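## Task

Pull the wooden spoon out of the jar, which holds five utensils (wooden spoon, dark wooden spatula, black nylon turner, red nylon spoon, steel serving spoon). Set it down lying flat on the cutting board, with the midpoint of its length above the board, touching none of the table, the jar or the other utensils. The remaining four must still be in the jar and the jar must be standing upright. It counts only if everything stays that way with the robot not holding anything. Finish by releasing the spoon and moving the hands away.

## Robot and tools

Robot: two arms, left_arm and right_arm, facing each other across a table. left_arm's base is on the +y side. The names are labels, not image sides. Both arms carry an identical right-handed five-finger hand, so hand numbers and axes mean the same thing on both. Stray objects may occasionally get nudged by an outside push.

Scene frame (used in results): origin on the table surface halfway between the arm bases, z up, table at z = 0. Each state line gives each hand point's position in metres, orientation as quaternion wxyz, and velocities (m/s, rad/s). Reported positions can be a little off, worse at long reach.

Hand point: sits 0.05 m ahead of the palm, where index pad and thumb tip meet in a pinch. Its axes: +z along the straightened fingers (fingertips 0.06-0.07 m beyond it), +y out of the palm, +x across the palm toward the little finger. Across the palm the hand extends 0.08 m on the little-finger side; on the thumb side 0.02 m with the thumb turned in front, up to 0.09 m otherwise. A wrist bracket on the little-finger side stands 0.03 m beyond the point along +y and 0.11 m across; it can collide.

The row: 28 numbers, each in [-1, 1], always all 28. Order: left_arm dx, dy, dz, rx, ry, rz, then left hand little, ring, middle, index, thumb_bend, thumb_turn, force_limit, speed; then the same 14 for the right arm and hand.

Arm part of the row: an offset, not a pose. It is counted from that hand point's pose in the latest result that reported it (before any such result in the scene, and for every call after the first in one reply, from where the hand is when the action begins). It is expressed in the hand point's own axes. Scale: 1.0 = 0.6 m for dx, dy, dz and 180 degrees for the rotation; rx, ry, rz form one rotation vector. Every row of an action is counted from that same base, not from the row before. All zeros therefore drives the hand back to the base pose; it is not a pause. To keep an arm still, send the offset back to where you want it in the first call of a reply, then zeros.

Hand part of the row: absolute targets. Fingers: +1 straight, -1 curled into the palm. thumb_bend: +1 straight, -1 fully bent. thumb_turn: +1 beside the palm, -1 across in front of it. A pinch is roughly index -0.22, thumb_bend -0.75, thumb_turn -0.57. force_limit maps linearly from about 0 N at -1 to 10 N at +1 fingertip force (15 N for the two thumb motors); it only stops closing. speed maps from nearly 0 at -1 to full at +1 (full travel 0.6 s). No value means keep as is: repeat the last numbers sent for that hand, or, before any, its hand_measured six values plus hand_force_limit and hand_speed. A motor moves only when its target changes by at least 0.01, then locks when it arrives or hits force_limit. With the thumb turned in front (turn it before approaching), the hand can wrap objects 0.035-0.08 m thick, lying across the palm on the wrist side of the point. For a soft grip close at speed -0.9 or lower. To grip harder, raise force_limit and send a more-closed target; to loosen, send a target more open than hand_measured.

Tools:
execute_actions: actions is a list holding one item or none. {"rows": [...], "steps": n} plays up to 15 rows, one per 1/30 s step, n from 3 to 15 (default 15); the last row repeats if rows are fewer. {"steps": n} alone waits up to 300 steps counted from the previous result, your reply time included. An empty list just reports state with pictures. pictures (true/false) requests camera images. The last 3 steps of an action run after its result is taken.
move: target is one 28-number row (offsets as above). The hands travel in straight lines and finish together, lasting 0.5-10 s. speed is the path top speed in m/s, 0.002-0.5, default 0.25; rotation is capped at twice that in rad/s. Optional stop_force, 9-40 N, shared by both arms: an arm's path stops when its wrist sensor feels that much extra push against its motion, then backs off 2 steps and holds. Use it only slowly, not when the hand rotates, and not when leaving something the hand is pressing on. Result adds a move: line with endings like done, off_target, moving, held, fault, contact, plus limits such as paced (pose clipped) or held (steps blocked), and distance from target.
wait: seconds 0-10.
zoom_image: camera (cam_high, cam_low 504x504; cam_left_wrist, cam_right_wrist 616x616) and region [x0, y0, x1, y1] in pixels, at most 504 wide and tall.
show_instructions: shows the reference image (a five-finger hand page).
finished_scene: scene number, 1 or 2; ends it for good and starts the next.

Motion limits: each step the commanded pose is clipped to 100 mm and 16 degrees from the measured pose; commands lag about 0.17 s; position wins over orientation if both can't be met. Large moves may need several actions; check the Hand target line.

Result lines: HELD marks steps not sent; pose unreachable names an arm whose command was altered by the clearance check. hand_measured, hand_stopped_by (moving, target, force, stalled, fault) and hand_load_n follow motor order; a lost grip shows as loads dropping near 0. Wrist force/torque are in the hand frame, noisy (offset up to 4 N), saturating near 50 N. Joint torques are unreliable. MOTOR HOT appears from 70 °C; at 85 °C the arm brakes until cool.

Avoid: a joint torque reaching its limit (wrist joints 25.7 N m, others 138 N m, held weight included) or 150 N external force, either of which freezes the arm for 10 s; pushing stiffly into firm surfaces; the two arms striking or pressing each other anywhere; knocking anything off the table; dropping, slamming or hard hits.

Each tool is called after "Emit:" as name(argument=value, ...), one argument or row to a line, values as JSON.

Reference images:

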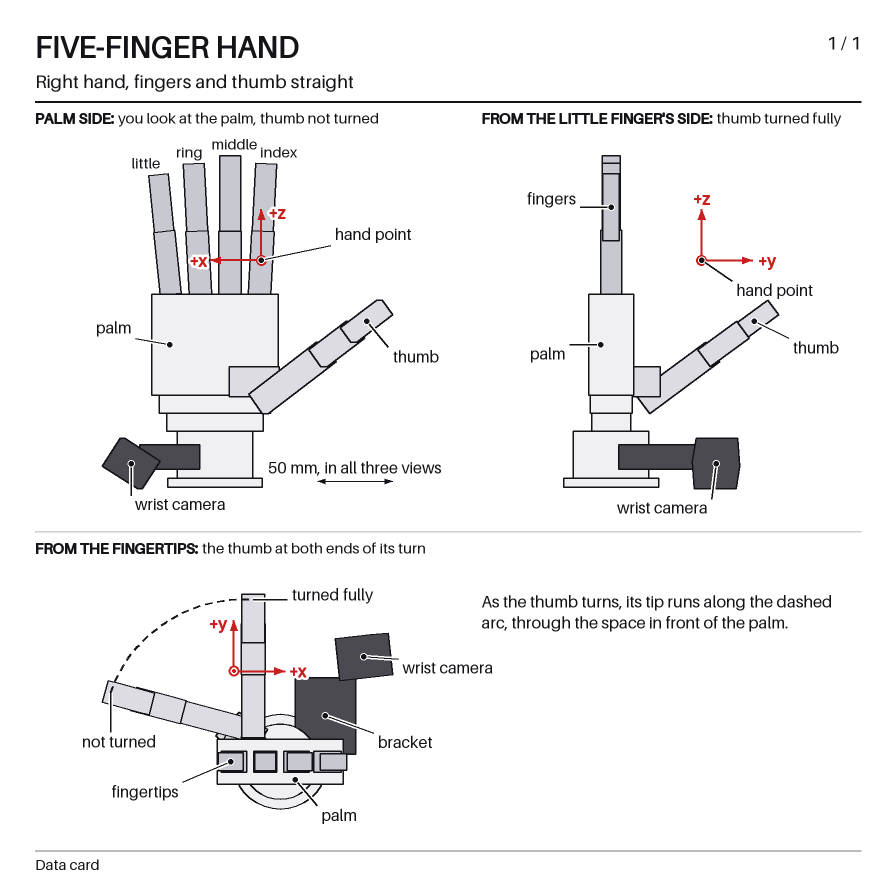

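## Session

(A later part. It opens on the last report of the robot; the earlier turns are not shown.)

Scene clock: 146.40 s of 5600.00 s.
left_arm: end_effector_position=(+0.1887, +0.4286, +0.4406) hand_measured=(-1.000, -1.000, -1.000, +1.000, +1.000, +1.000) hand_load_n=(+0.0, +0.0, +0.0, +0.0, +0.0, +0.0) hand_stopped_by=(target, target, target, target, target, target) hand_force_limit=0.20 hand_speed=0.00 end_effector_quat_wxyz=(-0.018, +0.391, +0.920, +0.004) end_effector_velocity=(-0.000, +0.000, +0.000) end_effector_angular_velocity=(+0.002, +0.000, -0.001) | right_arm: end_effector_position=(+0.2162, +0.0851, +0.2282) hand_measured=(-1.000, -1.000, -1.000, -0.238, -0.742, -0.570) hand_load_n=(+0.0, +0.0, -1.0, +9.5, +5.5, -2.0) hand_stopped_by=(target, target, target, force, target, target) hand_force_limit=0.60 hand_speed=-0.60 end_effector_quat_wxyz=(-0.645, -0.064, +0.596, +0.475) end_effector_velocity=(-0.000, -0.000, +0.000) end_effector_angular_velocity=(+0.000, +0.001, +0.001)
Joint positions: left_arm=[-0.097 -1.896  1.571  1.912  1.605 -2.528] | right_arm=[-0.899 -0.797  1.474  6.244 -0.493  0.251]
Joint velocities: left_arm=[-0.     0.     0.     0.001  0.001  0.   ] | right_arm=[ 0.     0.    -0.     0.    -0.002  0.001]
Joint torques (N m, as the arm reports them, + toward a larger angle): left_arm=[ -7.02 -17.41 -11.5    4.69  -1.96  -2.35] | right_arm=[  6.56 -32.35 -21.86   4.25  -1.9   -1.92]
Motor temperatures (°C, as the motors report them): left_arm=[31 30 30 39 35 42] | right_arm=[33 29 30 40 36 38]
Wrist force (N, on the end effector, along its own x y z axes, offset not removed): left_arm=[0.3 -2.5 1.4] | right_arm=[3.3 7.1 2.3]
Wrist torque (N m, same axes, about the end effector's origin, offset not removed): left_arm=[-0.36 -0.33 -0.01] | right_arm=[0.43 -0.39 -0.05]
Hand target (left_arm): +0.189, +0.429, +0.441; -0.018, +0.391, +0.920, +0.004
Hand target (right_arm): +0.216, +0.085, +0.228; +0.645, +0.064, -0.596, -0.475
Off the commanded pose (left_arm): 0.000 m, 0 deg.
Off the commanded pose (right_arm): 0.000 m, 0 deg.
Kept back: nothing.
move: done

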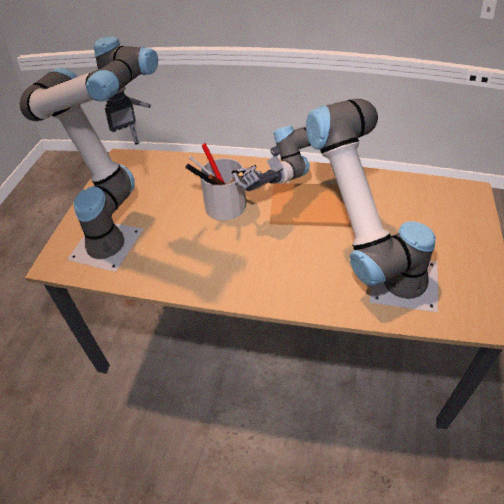

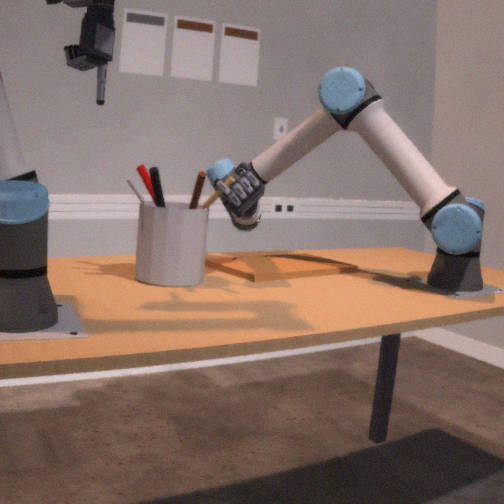

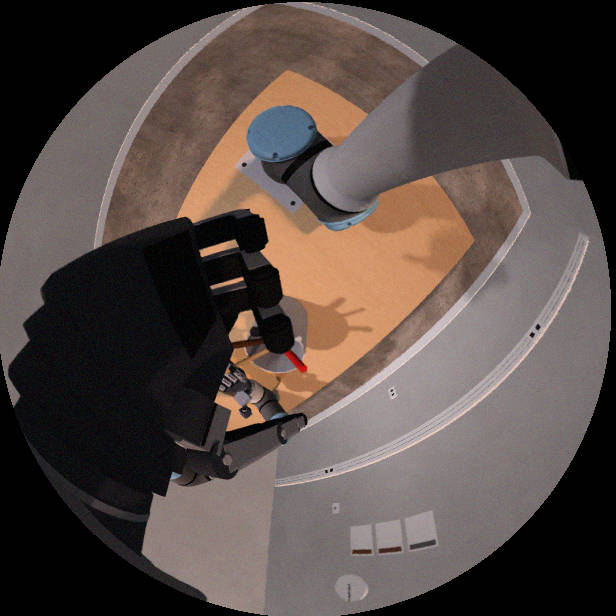

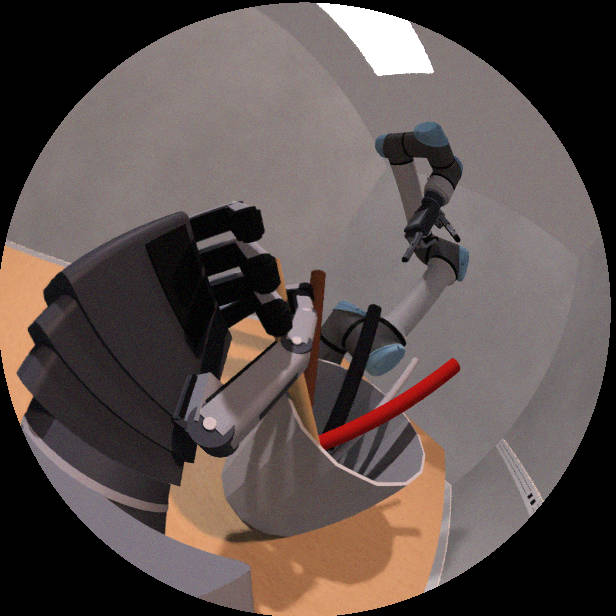

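Emit:
move(
  target=[0,0,0,0,0,0,-1,-1,-1,1,1,1,0.2,0, 0,0,0,0,0,0,-1,-1,-1,-0.238,-1,-0.57,0.8,-0.6],
)

Emit:
move(
  target=[0,0,0,0,0,0,-1,-1,-1,1,1,1,0.2,0, 0.06,0.04,0,0,0,0,-1,-1,-1,-0.238,-1,-0.57,0.8,-0.6],
  speed=0.02,
)

Emit:
zoom_image(
  camera="cam_low",
  region=[100,100,290,300],
)

Scene clock: 147.33 s of 5600.00 s.
left_arm: end_effector_position=(+0.1887, +0.4286, +0.4406) hand_measured=(-1.000, -1.000, -1.000, +1.000, +1.000, +1.000) hand_load_n=(+0.0, +0.0, +0.0, +0.0, +0.0, +0.0) hand_stopped_by=(target, target, target, target, target, target) hand_force_limit=0.20 hand_speed=0.00 end_effector_quat_wxyz=(-0.018, +0.391, +0.920, +0.004) end_effector_velocity=(-0.000, +0.000, -0.000) end_effector_angular_velocity=(-0.001, +0.001, +0.000) | right_arm: end_effector_position=(+0.2162, +0.0851, +0.2282) hand_measured=(-1.000, -1.000, -1.000, -0.236, -0.790, -0.570) hand_load_n=(+0.0, +0.0, +0.0, +8.5, +13.0, -2.0) hand_stopped_by=(target, target, target, force, force, target) hand_force_limit=0.80 hand_speed=-0.60 end_effector_quat_wxyz=(-0.645, -0.064, +0.596, +0.475) end_effector_velocity=(-0.001, +0.000, -0.000) end_effector_angular_velocity=(-0.001, +0.000, +0.002)
Joint positions: left_arm=[-0.097 -1.896  1.571  1.912  1.605 -2.528] | right_arm=[-0.899 -0.797  1.474  6.244 -0.493  0.251]
Joint velocities: left_arm=[-0.    -0.001  0.    -0.001  0.001 -0.   ] | right_arm=[ 0.002 -0.    -0.     0.     0.     0.001]
Joint torques (N m, as the arm reports them, + toward a larger angle): left_arm=[ -7.37 -16.86 -11.67   4.77  -2.05  -2.29] | right_arm=[  5.91 -32.   -22.15   4.33  -2.15  -1.77]
Motor temperatures (°C, as the motors report them): left_arm=[31 30 30 39 35 42] | right_arm=[33 29 30 40 36 38]
Wrist force (N, on the end effector, along its own x y z axes, offset not removed): left_arm=[-1.0 -1.2 2.5] | right_arm=[2.1 9.6 2.3]
Wrist torque (N m, same axes, about the end effector's origin, offset not removed): left_arm=[-0.34 -0.18 0.00] | right_arm=[0.68 -0.09 -0.08]
Hand target (left_arm): +0.189, +0.429, +0.441; -0.018, +0.391, +0.920, +0.004
Hand target (right_arm): +0.216, +0.085, +0.228; +0.645, +0.064, -0.596, -0.475
Off the commanded pose (left_arm): 0.000 m, 0 deg.
Off the commanded pose (right_arm): 0.000 m, 0 deg.
Kept back: nothing.
move: done

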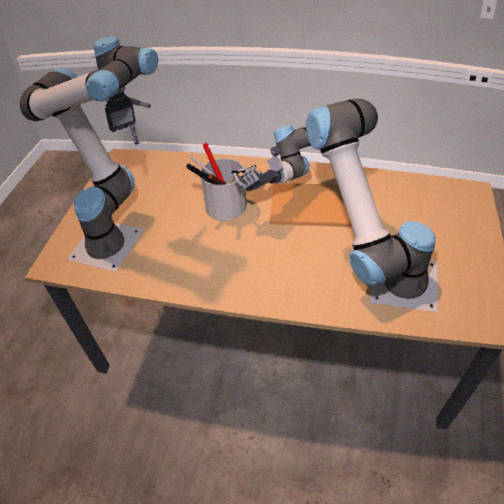

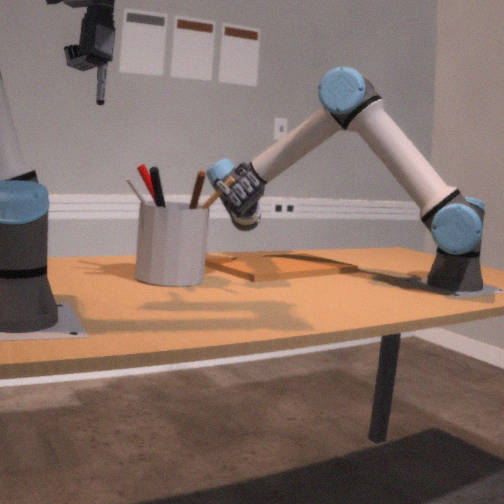

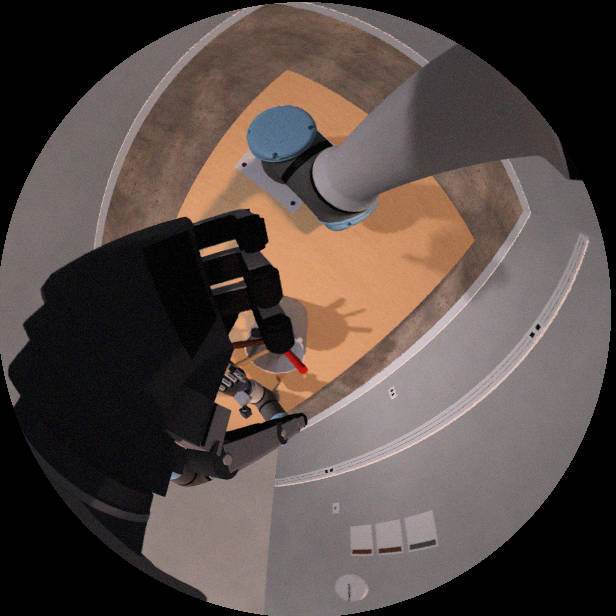

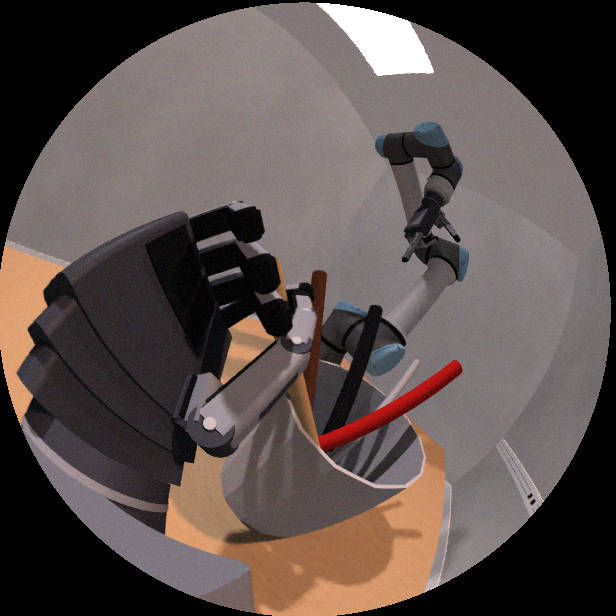

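Scene clock: 149.83 s of 5600.00 s.
left_arm: end_effector_position=(+0.1887, +0.4286, +0.4406) hand_measured=(-1.000, -1.000, -1.000, +1.000, +1.000, +1.000) hand_load_n=(+0.0, +0.0, +0.0, +0.0, +0.0, +0.0) hand_stopped_by=(target, target, target, target, target, target) hand_force_limit=0.20 hand_speed=0.00 end_effector_quat_wxyz=(-0.018, +0.391, +0.920, +0.004) end_effector_velocity=(+0.000, +0.000, +0.000) end_effector_angular_velocity=(-0.001, -0.001, +0.001) | right_arm: end_effector_position=(+0.2233, +0.0732, +0.2688) hand_measured=(-1.000, -1.000, -1.000, -0.236, -0.790, -0.570) hand_load_n=(+0.0, +0.0, +0.0, +9.0, +9.0, -0.5) hand_stopped_by=(target, target, target, force, force, target) hand_force_limit=0.80 hand_speed=-0.60 end_effector_quat_wxyz=(-0.644, -0.064, +0.597, +0.474) end_effector_velocity=(-0.000, -0.001, +0.003) end_effector_angular_velocity=(-0.001, -0.000, +0.002)
Joint positions: left_arm=[-0.097 -1.896  1.571  1.912  1.605 -2.528] | right_arm=[-0.924 -0.87   1.478  6.282 -0.513  0.286]
Joint velocities: left_arm=[ 0.    -0.001 -0.    -0.    -0.001 -0.001] | right_arm=[-0.001 -0.005  0.001  0.001 -0.002  0.005]
Joint torques (N m, as the arm reports them, + toward a larger angle): left_arm=[ -7.02 -16.97 -11.43   4.65  -2.05  -2.24] | right_arm=[-13.25 -48.3   -7.03   4.96  -2.55   2.88]
Motor temperatures (°C, as the motors report them): left_arm=[31 30 30 39 35 42] | right_arm=[33 29 30 40 36 38]
Wrist force (N, on the end effector, along its own x y z axes, offset not removed): left_arm=[0.8 -1.7 1.1] | right_arm=[0.1 2.1 1.8]
Wrist torque (N m, same axes, about the end effector's origin, offset not removed): left_arm=[-0.21 -0.36 0.06] | right_arm=[0.38 -0.24 0.04]
Hand target (left_arm): +0.189, +0.429, +0.441; -0.018, +0.391, +0.920, +0.004
Hand target (right_arm): +0.223, +0.073, +0.269; +0.644, +0.064, -0.597, -0.474
Off the commanded pose (left_arm): 0.000 m, 0 deg.
Off the commanded pose (right_arm): 0.000 m, 0 deg.
joint sent to its limit (right arm) — the command would take joint 4 (wrist 1) past its upper limit, so that joint was sent only as far as its limit.
Kept back: nothing.
move: done

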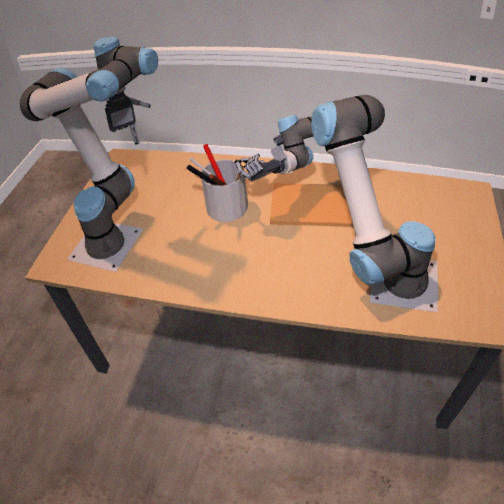

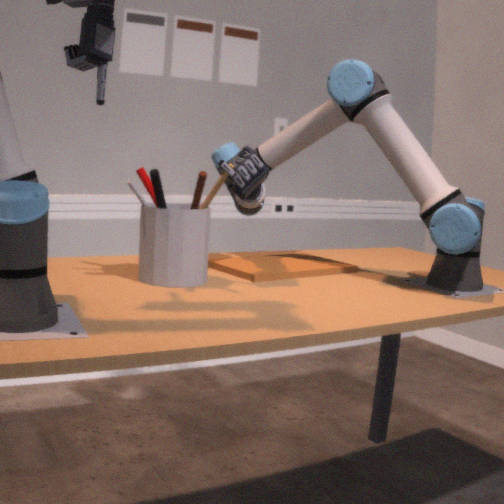

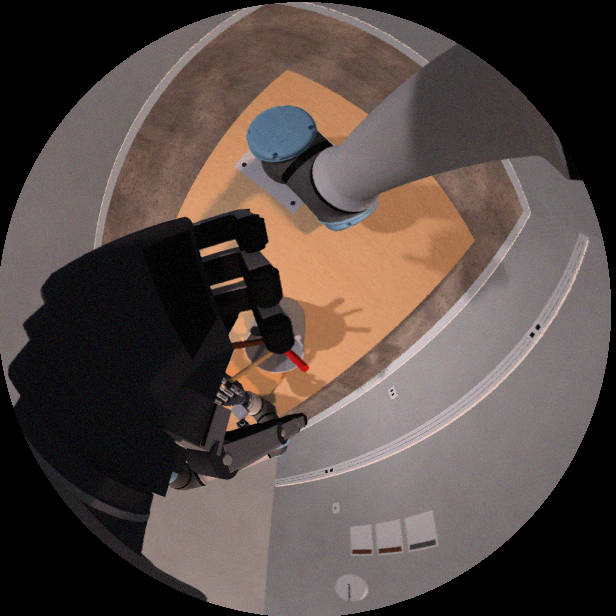

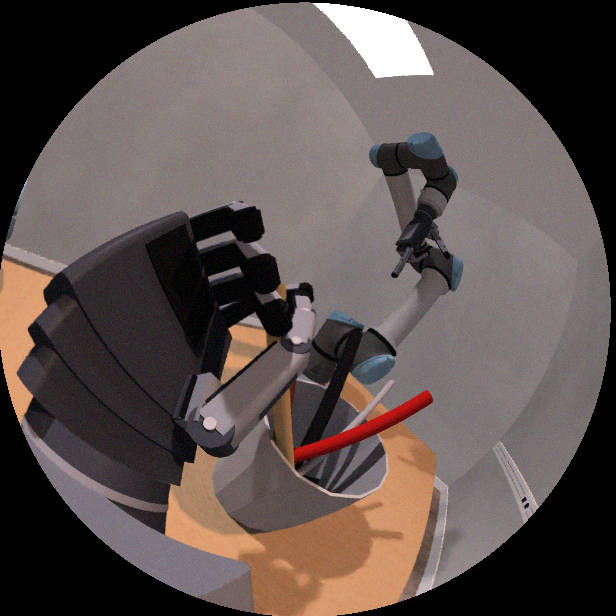

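Region (100, 100, 290, 300) of cam_low's 504x504 image, scaled by 2.520, with more detail than that image has; it fills the left 479 columns of this view, and the rest is white.

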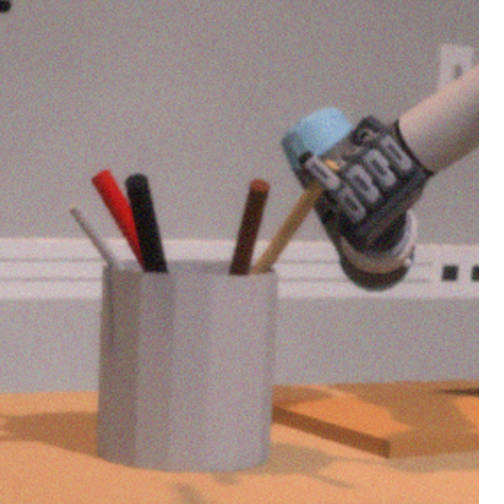

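Emit:
move(
  target=[0,0,0,0,0,0,-1,-1,-1,1,1,1,0.2,0, 0,0,0,0,0,0,0.6,0.6,0.6,-0.15,-0.7,-0.57,0.8,0],
)

Emit:
move(
  target=[0,0,0,0,0,0,-1,-1,-1,1,1,1,0.2,0, -0.10,-0.04,0.0,0,0,0,0.6,0.6,0.6,-0.15,-0.7,-0.57,0.8,0],
  speed=0.02,
)

Emit:
zoom_image(
  camera="cam_low",
  region=[100,100,290,300],
)

Emit:
zoom_image(
  camera="cam_high",
  region=[170,130,310,240],
)

Scene clock: 151.30 s of 5600.00 s.
left_arm: end_effector_position=(+0.1887, +0.4286, +0.4406) hand_measured=(-1.000, -1.000, -1.000, +1.000, +1.000, +1.000) hand_load_n=(+0.0, +0.0, +0.0, +0.0, +0.0, +0.0) hand_stopped_by=(target, target, target, target, target, target) hand_force_limit=0.20 hand_speed=0.00 end_effector_quat_wxyz=(-0.018, +0.391, +0.920, +0.004) end_effector_velocity=(+0.000, +0.000, +0.000) end_effector_angular_velocity=(-0.002, +0.001, +0.002) | right_arm: end_effector_position=(+0.2233, +0.0732, +0.2688) hand_measured=(+0.600, +0.600, +0.600, -0.150, -0.700, -0.570) hand_load_n=(+0.0, +0.0, +0.0, +0.0, +0.0, +0.0) hand_stopped_by=(target, target, target, target, target, target) hand_force_limit=0.80 hand_speed=0.00 end_effector_quat_wxyz=(-0.644, -0.064, +0.597, +0.474) end_effector_velocity=(-0.001, +0.001, -0.000) end_effector_angular_velocity=(-0.001, -0.001, -0.000)
Joint positions: left_arm=[-0.097 -1.896  1.571  1.912  1.605 -2.528] | right_arm=[-0.924 -0.87   1.478  6.282 -0.513  0.286]
Joint velocities: left_arm=[ 0.001 -0.001 -0.001 -0.001  0.    -0.   ] | right_arm=[ 0.002 -0.     0.     0.     0.002  0.001]
Joint torques (N m, as the arm reports them, + toward a larger angle): left_arm=[ -6.99 -16.97 -12.14   4.71  -2.15  -2.29] | right_arm=[ 12.49 -32.31 -22.61   0.45   0.95  -2.44]
Motor temperatures (°C, as the motors report them): left_arm=[31 30 30 39 35 42] | right_arm=[33 29 30 40 36 38]
Wrist force (N, on the end effector, along its own x y z axes, offset not removed): left_arm=[-0.4 -1.2 0.7] | right_arm=[1.5 3.0 1.0]
Wrist torque (N m, same axes, about the end effector's origin, offset not removed): left_arm=[-0.20 -0.15 0.00] | right_arm=[0.60 -0.38 0.12]
Hand target (left_arm): +0.189, +0.429, +0.441; -0.018, +0.391, +0.920, +0.004
Hand target (right_arm): +0.223, +0.073, +0.269; +0.644, +0.064, -0.597, -0.474
Off the commanded pose (left_arm): 0.000 m, 0 deg.
Off the commanded pose (right_arm): 0.000 m, 0 deg.
Kept back: nothing.
move: done

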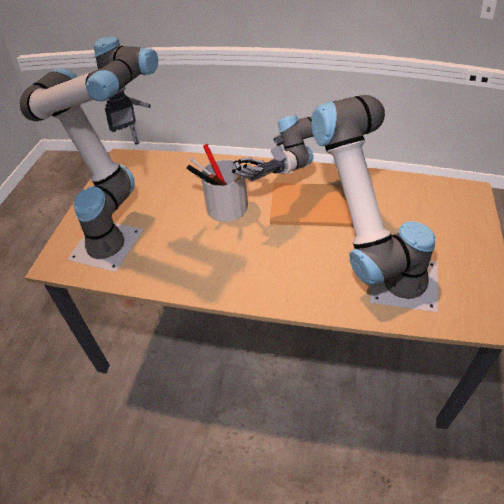

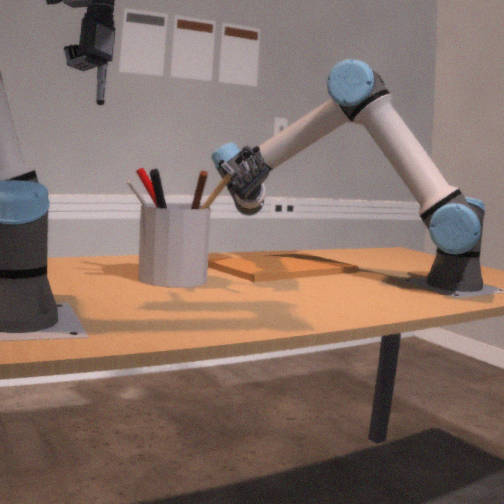

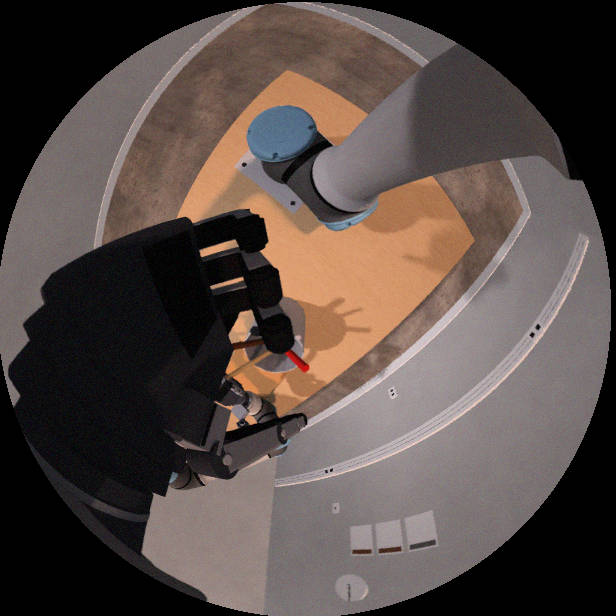

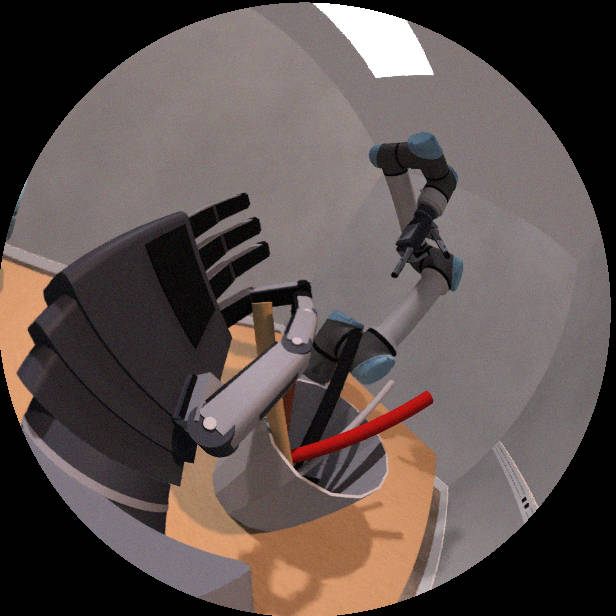

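Scene clock: 154.87 s of 5600.00 s.
left_arm: end_effector_position=(+0.1887, +0.4286, +0.4406) hand_measured=(-1.000, -1.000, -1.000, +1.000, +1.000, +1.000) hand_load_n=(+0.0, +0.0, +0.0, +0.0, +0.0, +0.0) hand_stopped_by=(target, target, target, target, target, target) hand_force_limit=0.20 hand_speed=0.00 end_effector_quat_wxyz=(-0.018, +0.391, +0.920, +0.004) end_effector_velocity=(+0.000, +0.000, +0.000) end_effector_angular_velocity=(+0.001, -0.001, +0.004) | right_arm: end_effector_position=(+0.2201, +0.1014, +0.2111) hand_measured=(+0.600, +0.600, +0.600, -0.150, -0.698, -0.570) hand_load_n=(+0.0, +0.0, +0.0, +0.0, +3.0, -3.5) hand_stopped_by=(target, target, target, target, target, target) hand_force_limit=0.80 hand_speed=0.00 end_effector_quat_wxyz=(-0.644, -0.064, +0.597, +0.474) end_effector_velocity=(+0.000, +0.001, -0.002) end_effector_angular_velocity=(+0.001, -0.000, -0.000)
Joint positions: left_arm=[-0.097 -1.896  1.571  1.912  1.605 -2.528] | right_arm=[-0.88  -0.739  1.416  6.262 -0.477  0.23 ]
Joint velocities: left_arm=[ 0.001  0.001 -0.     0.    -0.001 -0.003] | right_arm=[ 0.002  0.006 -0.004  0.     0.001 -0.003]
Joint torques (N m, as the arm reports them, + toward a larger angle): left_arm=[ -7.26 -17.33 -11.53   4.69  -2.15  -2.26] | right_arm=[ 17.1  -30.88 -22.44  -0.79   1.8   -1.93]
Motor temperatures (°C, as the motors report them): left_arm=[31 30 30 39 35 42] | right_arm=[33 29 30 40 36 38]
Wrist force (N, on the end effector, along its own x y z axes, offset not removed): left_arm=[-0.4 -1.0 2.3] | right_arm=[5.3 6.7 1.4]
Wrist torque (N m, same axes, about the end effector's origin, offset not removed): left_arm=[-0.22 -0.26 0.02] | right_arm=[0.24 -0.39 0.04]
Hand target (left_arm): +0.189, +0.429, +0.441; -0.018, +0.391, +0.920, +0.004
Hand target (right_arm): +0.220, +0.102, +0.211; +0.644, +0.064, -0.597, -0.474
Off the commanded pose (left_arm): 0.000 m, 0 deg.
Off the commanded pose (right_arm): 0.000 m, 0 deg.
Kept back: nothing.
move: done

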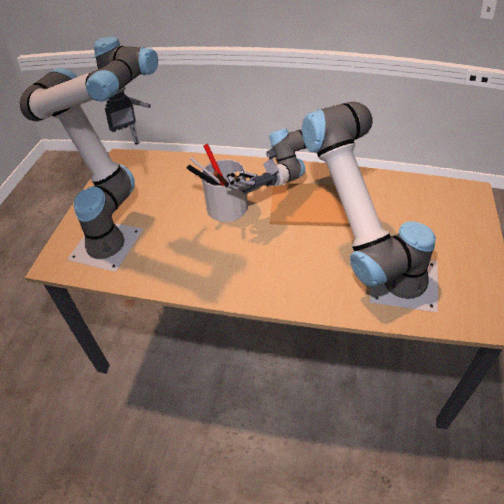

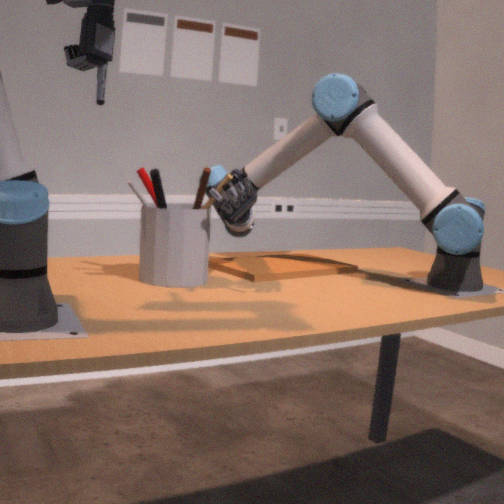

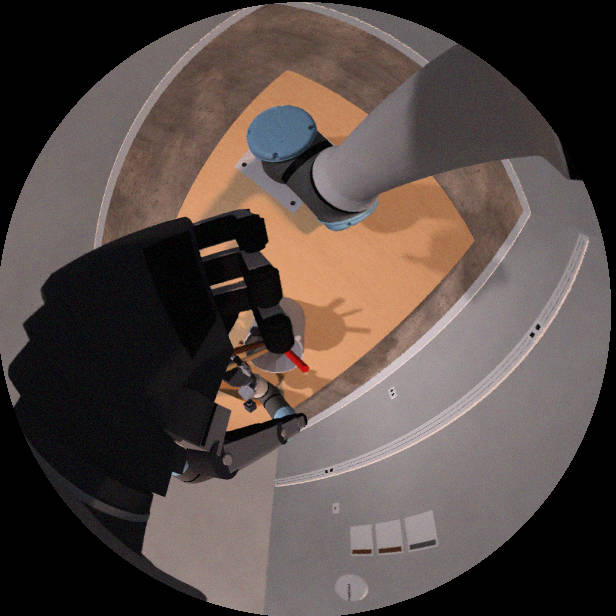

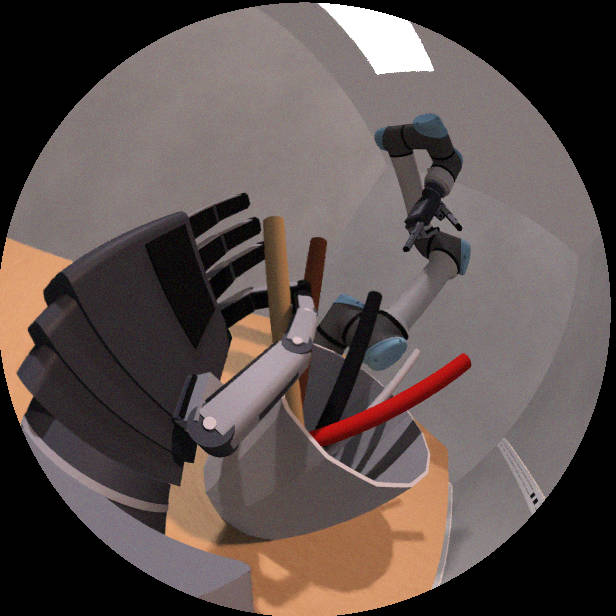

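Region (100, 100, 290, 300) of cam_low's 504x504 image, scaled by 2.520, with more detail than that image has; it fills the left 479 columns of this view, and the rest is white.

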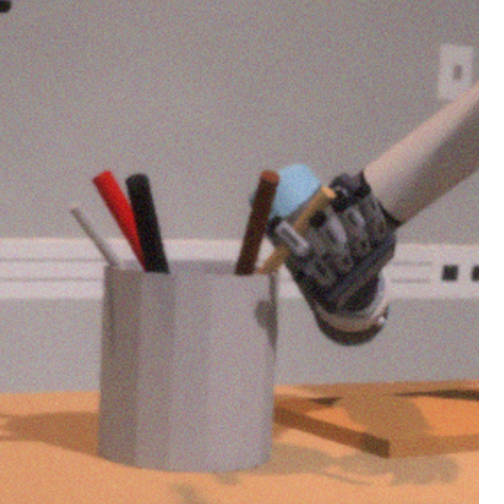

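Region (170, 130, 310, 240) of cam_high's 504x504 image, scaled by 3.600, with more detail than that image has; it fills the top 396 rows of this view, and the rest is white.

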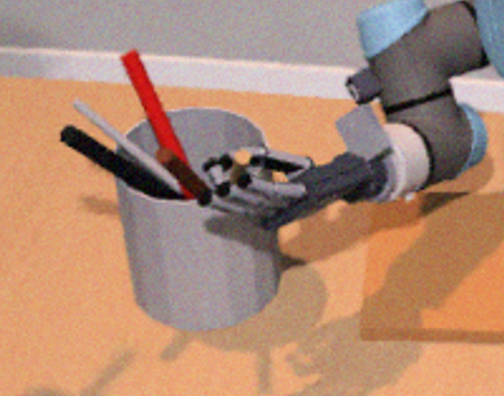

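Spoon lies across the fingers. Curl them all.

Emit:
move(
  target=[0,0,0,0,0,0,-1,-1,-1,1,1,1,0.2,0, 0,0,0,0,0,0,-1,-1,-1,-0.6,-0.7,-0.57,0.8,-0.5],
)

Emit:
move(
  target=[0,0,0,0,0,0,-1,-1,-1,1,1,1,0.2,0, 0.08,0.04,-0.02,0,0,0,-1,-1,-1,-0.6,-0.7,-0.57,0.8,-0.5],
  speed=0.02,
)

Emit:
zoom_image(
  camera="cam_low",
  region=[100,100,290,300],
)

Scene clock: 157.30 s of 5600.00 s.
left_arm: end_effector_position=(+0.1887, +0.4286, +0.4406) hand_measured=(-1.000, -1.000, -1.000, +1.000, +1.000, +1.000) hand_load_n=(+0.0, +0.0, +0.0, +0.0, +0.0, +0.0) hand_stopped_by=(target, target, target, target, target, target) hand_force_limit=0.20 hand_speed=0.00 end_effector_quat_wxyz=(-0.018, +0.391, +0.920, +0.004) end_effector_velocity=(+0.000, +0.000, +0.000) end_effector_angular_velocity=(+0.000, -0.001, +0.001) | right_arm: end_effector_position=(+0.2201, +0.1014, +0.2111) hand_measured=(-1.000, +0.106, -0.504, -0.244, -0.698, -0.570) hand_load_n=(+0.0, +0.0, +2.5, +10.5, +4.0, -3.5) hand_stopped_by=(target, force, force, force, target, target) hand_force_limit=0.80 hand_speed=-0.50 end_effector_quat_wxyz=(-0.644, -0.064, +0.597, +0.474) end_effector_velocity=(+0.000, +0.000, -0.001) end_effector_angular_velocity=(-0.002, +0.000, -0.001)
Joint positions: left_arm=[-0.097 -1.896  1.571  1.912  1.605 -2.528] | right_arm=[-0.88  -0.739  1.416  6.262 -0.477  0.23 ]
Joint velocities: left_arm=[ 0.001 -0.     0.     0.001 -0.001 -0.   ] | right_arm=[ 0.     0.001  0.    -0.     0.001  0.   ]
Joint torques (N m, as the arm reports them, + toward a larger angle): left_arm=[ -7.07 -17.04 -11.77   4.63  -2.    -2.33] | right_arm=[-12.03 -32.74  -8.23   0.28   1.04   1.04]
Motor temperatures (°C, as the motors report them): left_arm=[31 30 30 39 35 42] | right_arm=[33 29 30 40 36 38]
Wrist force (N, on the end effector, along its own x y z axes, offset not removed): left_arm=[-0.2 -1.2 1.7] | right_arm=[3.0 6.8 4.3]
Wrist torque (N m, same axes, about the end effector's origin, offset not removed): left_arm=[-0.21 -0.24 0.04] | right_arm=[0.50 -0.54 0.04]
Hand target (left_arm): +0.189, +0.429, +0.441; -0.018, +0.391, +0.920, +0.004
Hand target (right_arm): +0.220, +0.101, +0.211; +0.644, +0.064, -0.597, -0.474
Off the commanded pose (left_arm): 0.000 m, 0 deg.
Off the commanded pose (right_arm): 0.000 m, 0 deg.
Kept back: nothing.
move: done

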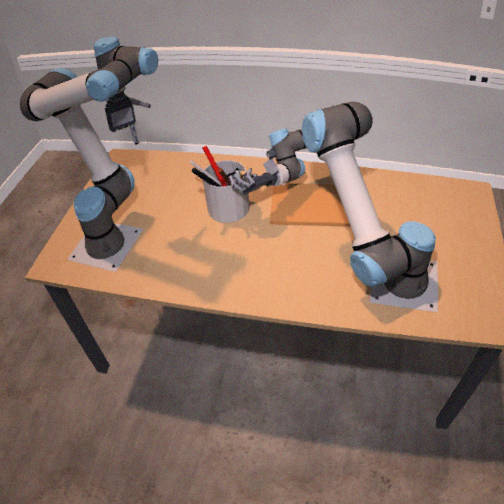

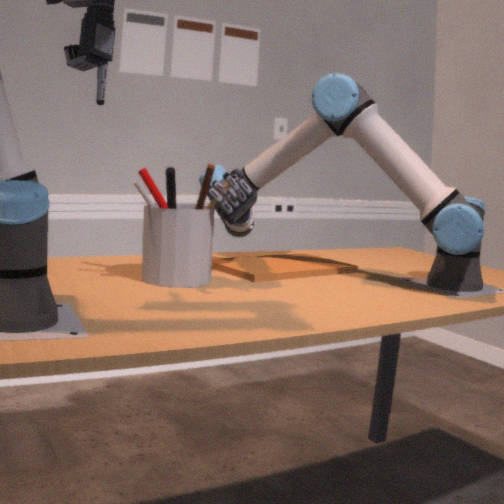

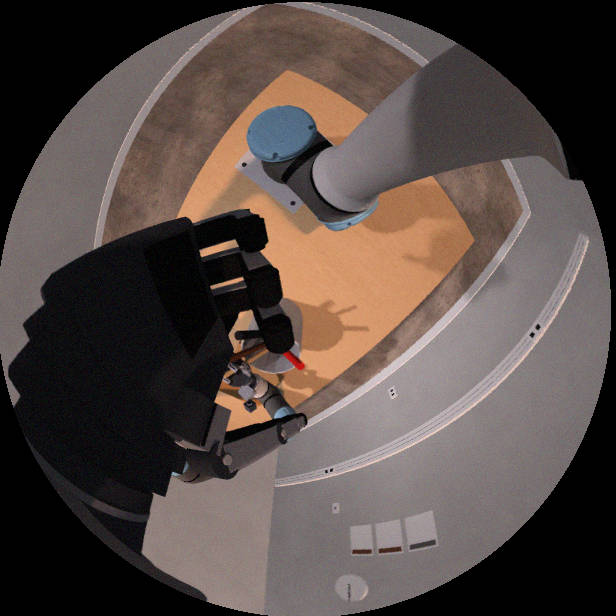

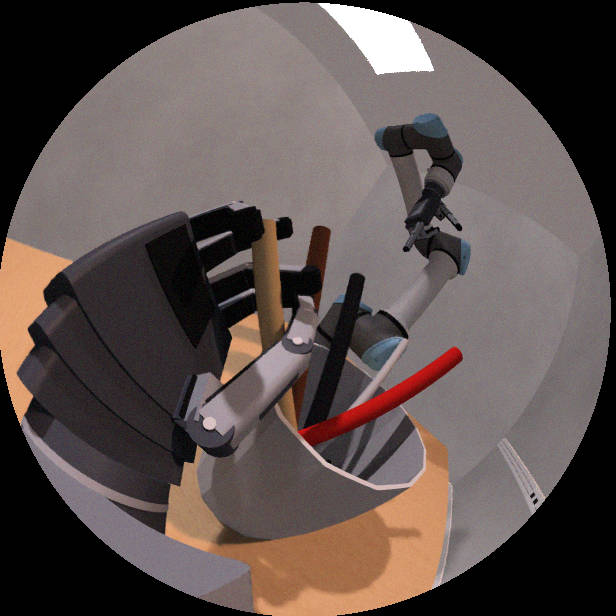

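Scene clock: 160.37 s of 5600.00 s.
left_arm: end_effector_position=(+0.1887, +0.4286, +0.4406) hand_measured=(-1.000, -1.000, -1.000, +1.000, +1.000, +1.000) hand_load_n=(+0.0, +0.0, +0.0, +0.0, +0.0, +0.0) hand_stopped_by=(target, target, target, target, target, target) hand_force_limit=0.20 hand_speed=0.00 end_effector_quat_wxyz=(-0.018, +0.391, +0.920, +0.004) end_effector_velocity=(-0.000, -0.000, -0.000) end_effector_angular_velocity=(-0.001, +0.001, +0.001) | right_arm: end_effector_position=(+0.2351, +0.0757, +0.2570) hand_measured=(-1.000, +0.106, -0.504, -0.244, -0.698, -0.570) hand_load_n=(+0.0, +0.0, +0.0, +10.5, +4.0, -3.0) hand_stopped_by=(target, force, force, force, target, target) hand_force_limit=0.80 hand_speed=-0.50 end_effector_quat_wxyz=(-0.644, -0.064, +0.597, +0.474) end_effector_velocity=(+0.000, -0.001, +0.002) end_effector_angular_velocity=(+0.001, -0.001, -0.001)
Joint positions: left_arm=[-0.097 -1.896  1.571  1.912  1.605 -2.528] | right_arm=[-0.933 -0.837  1.451  6.267 -0.52   0.296]
Joint velocities: left_arm=[-0.     0.    -0.    -0.001  0.001 -0.001] | right_arm=[-0.002 -0.005  0.001  0.001 -0.001  0.002]
Joint torques (N m, as the arm reports them, + toward a larger angle): left_arm=[ -6.93 -17.29 -12.23   4.64  -2.05  -2.35] | right_arm=[-14.23 -51.67  -7.54   5.36  -2.48   2.84]
Motor temperatures (°C, as the motors report them): left_arm=[31 30 30 39 35 42] | right_arm=[33 29 30 40 36 38]
Wrist force (N, on the end effector, along its own x y z axes, offset not removed): left_arm=[-0.8 -1.4 0.7] | right_arm=[1.6 2.1 3.8]
Wrist torque (N m, same axes, about the end effector's origin, offset not removed): left_arm=[-0.23 -0.12 -0.02] | right_arm=[0.16 -0.51 0.16]
Hand target (left_arm): +0.189, +0.429, +0.441; -0.018, +0.391, +0.920, +0.004
Hand target (right_arm): +0.235, +0.076, +0.257; +0.644, +0.064, -0.597, -0.474
Off the commanded pose (left_arm): 0.000 m, 0 deg.
Off the commanded pose (right_arm): 0.000 m, 0 deg.
Kept back: nothing.
move: done

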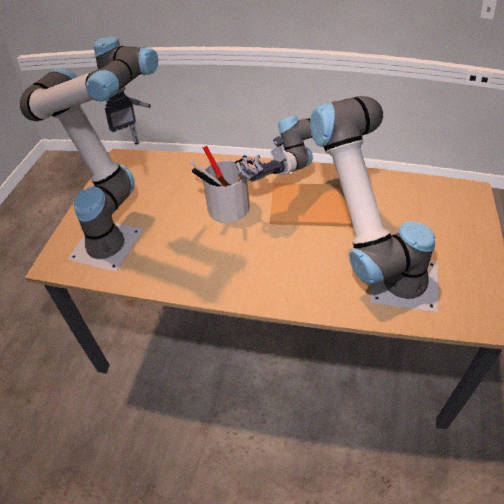

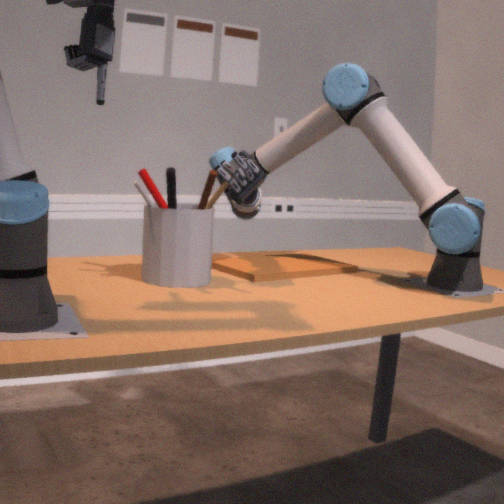

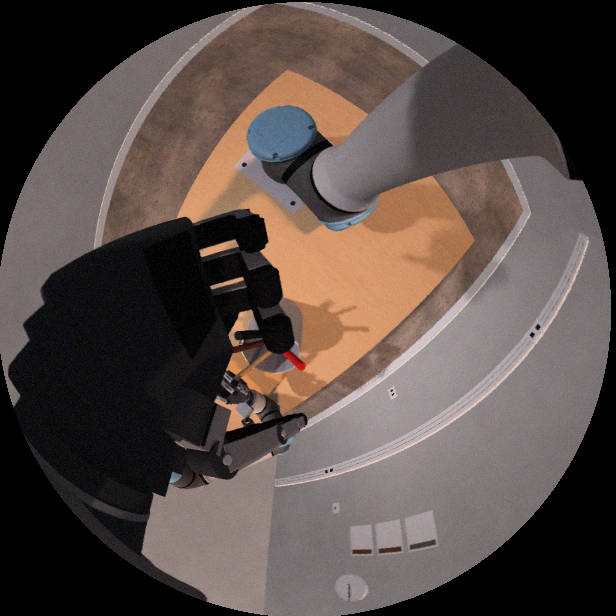

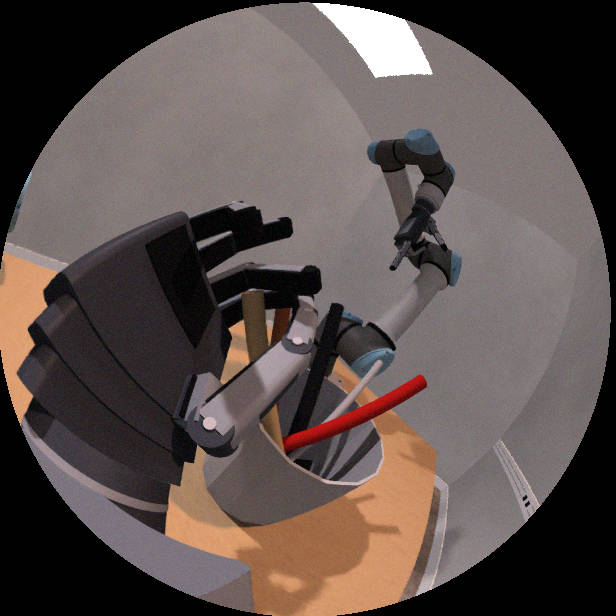

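Region (100, 100, 290, 300) of cam_low's 504x504 image, scaled by 2.520, with more detail than that image has; it fills the left 479 columns of this view, and the rest is white.

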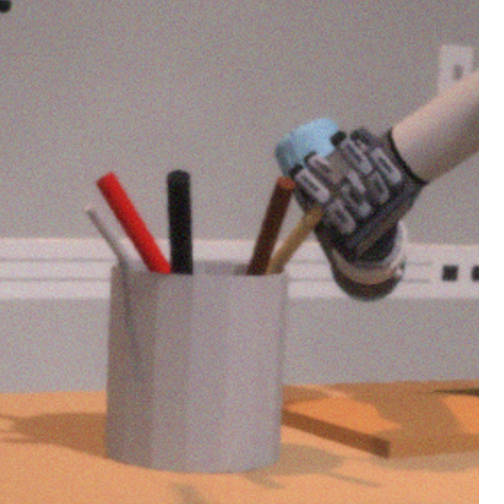

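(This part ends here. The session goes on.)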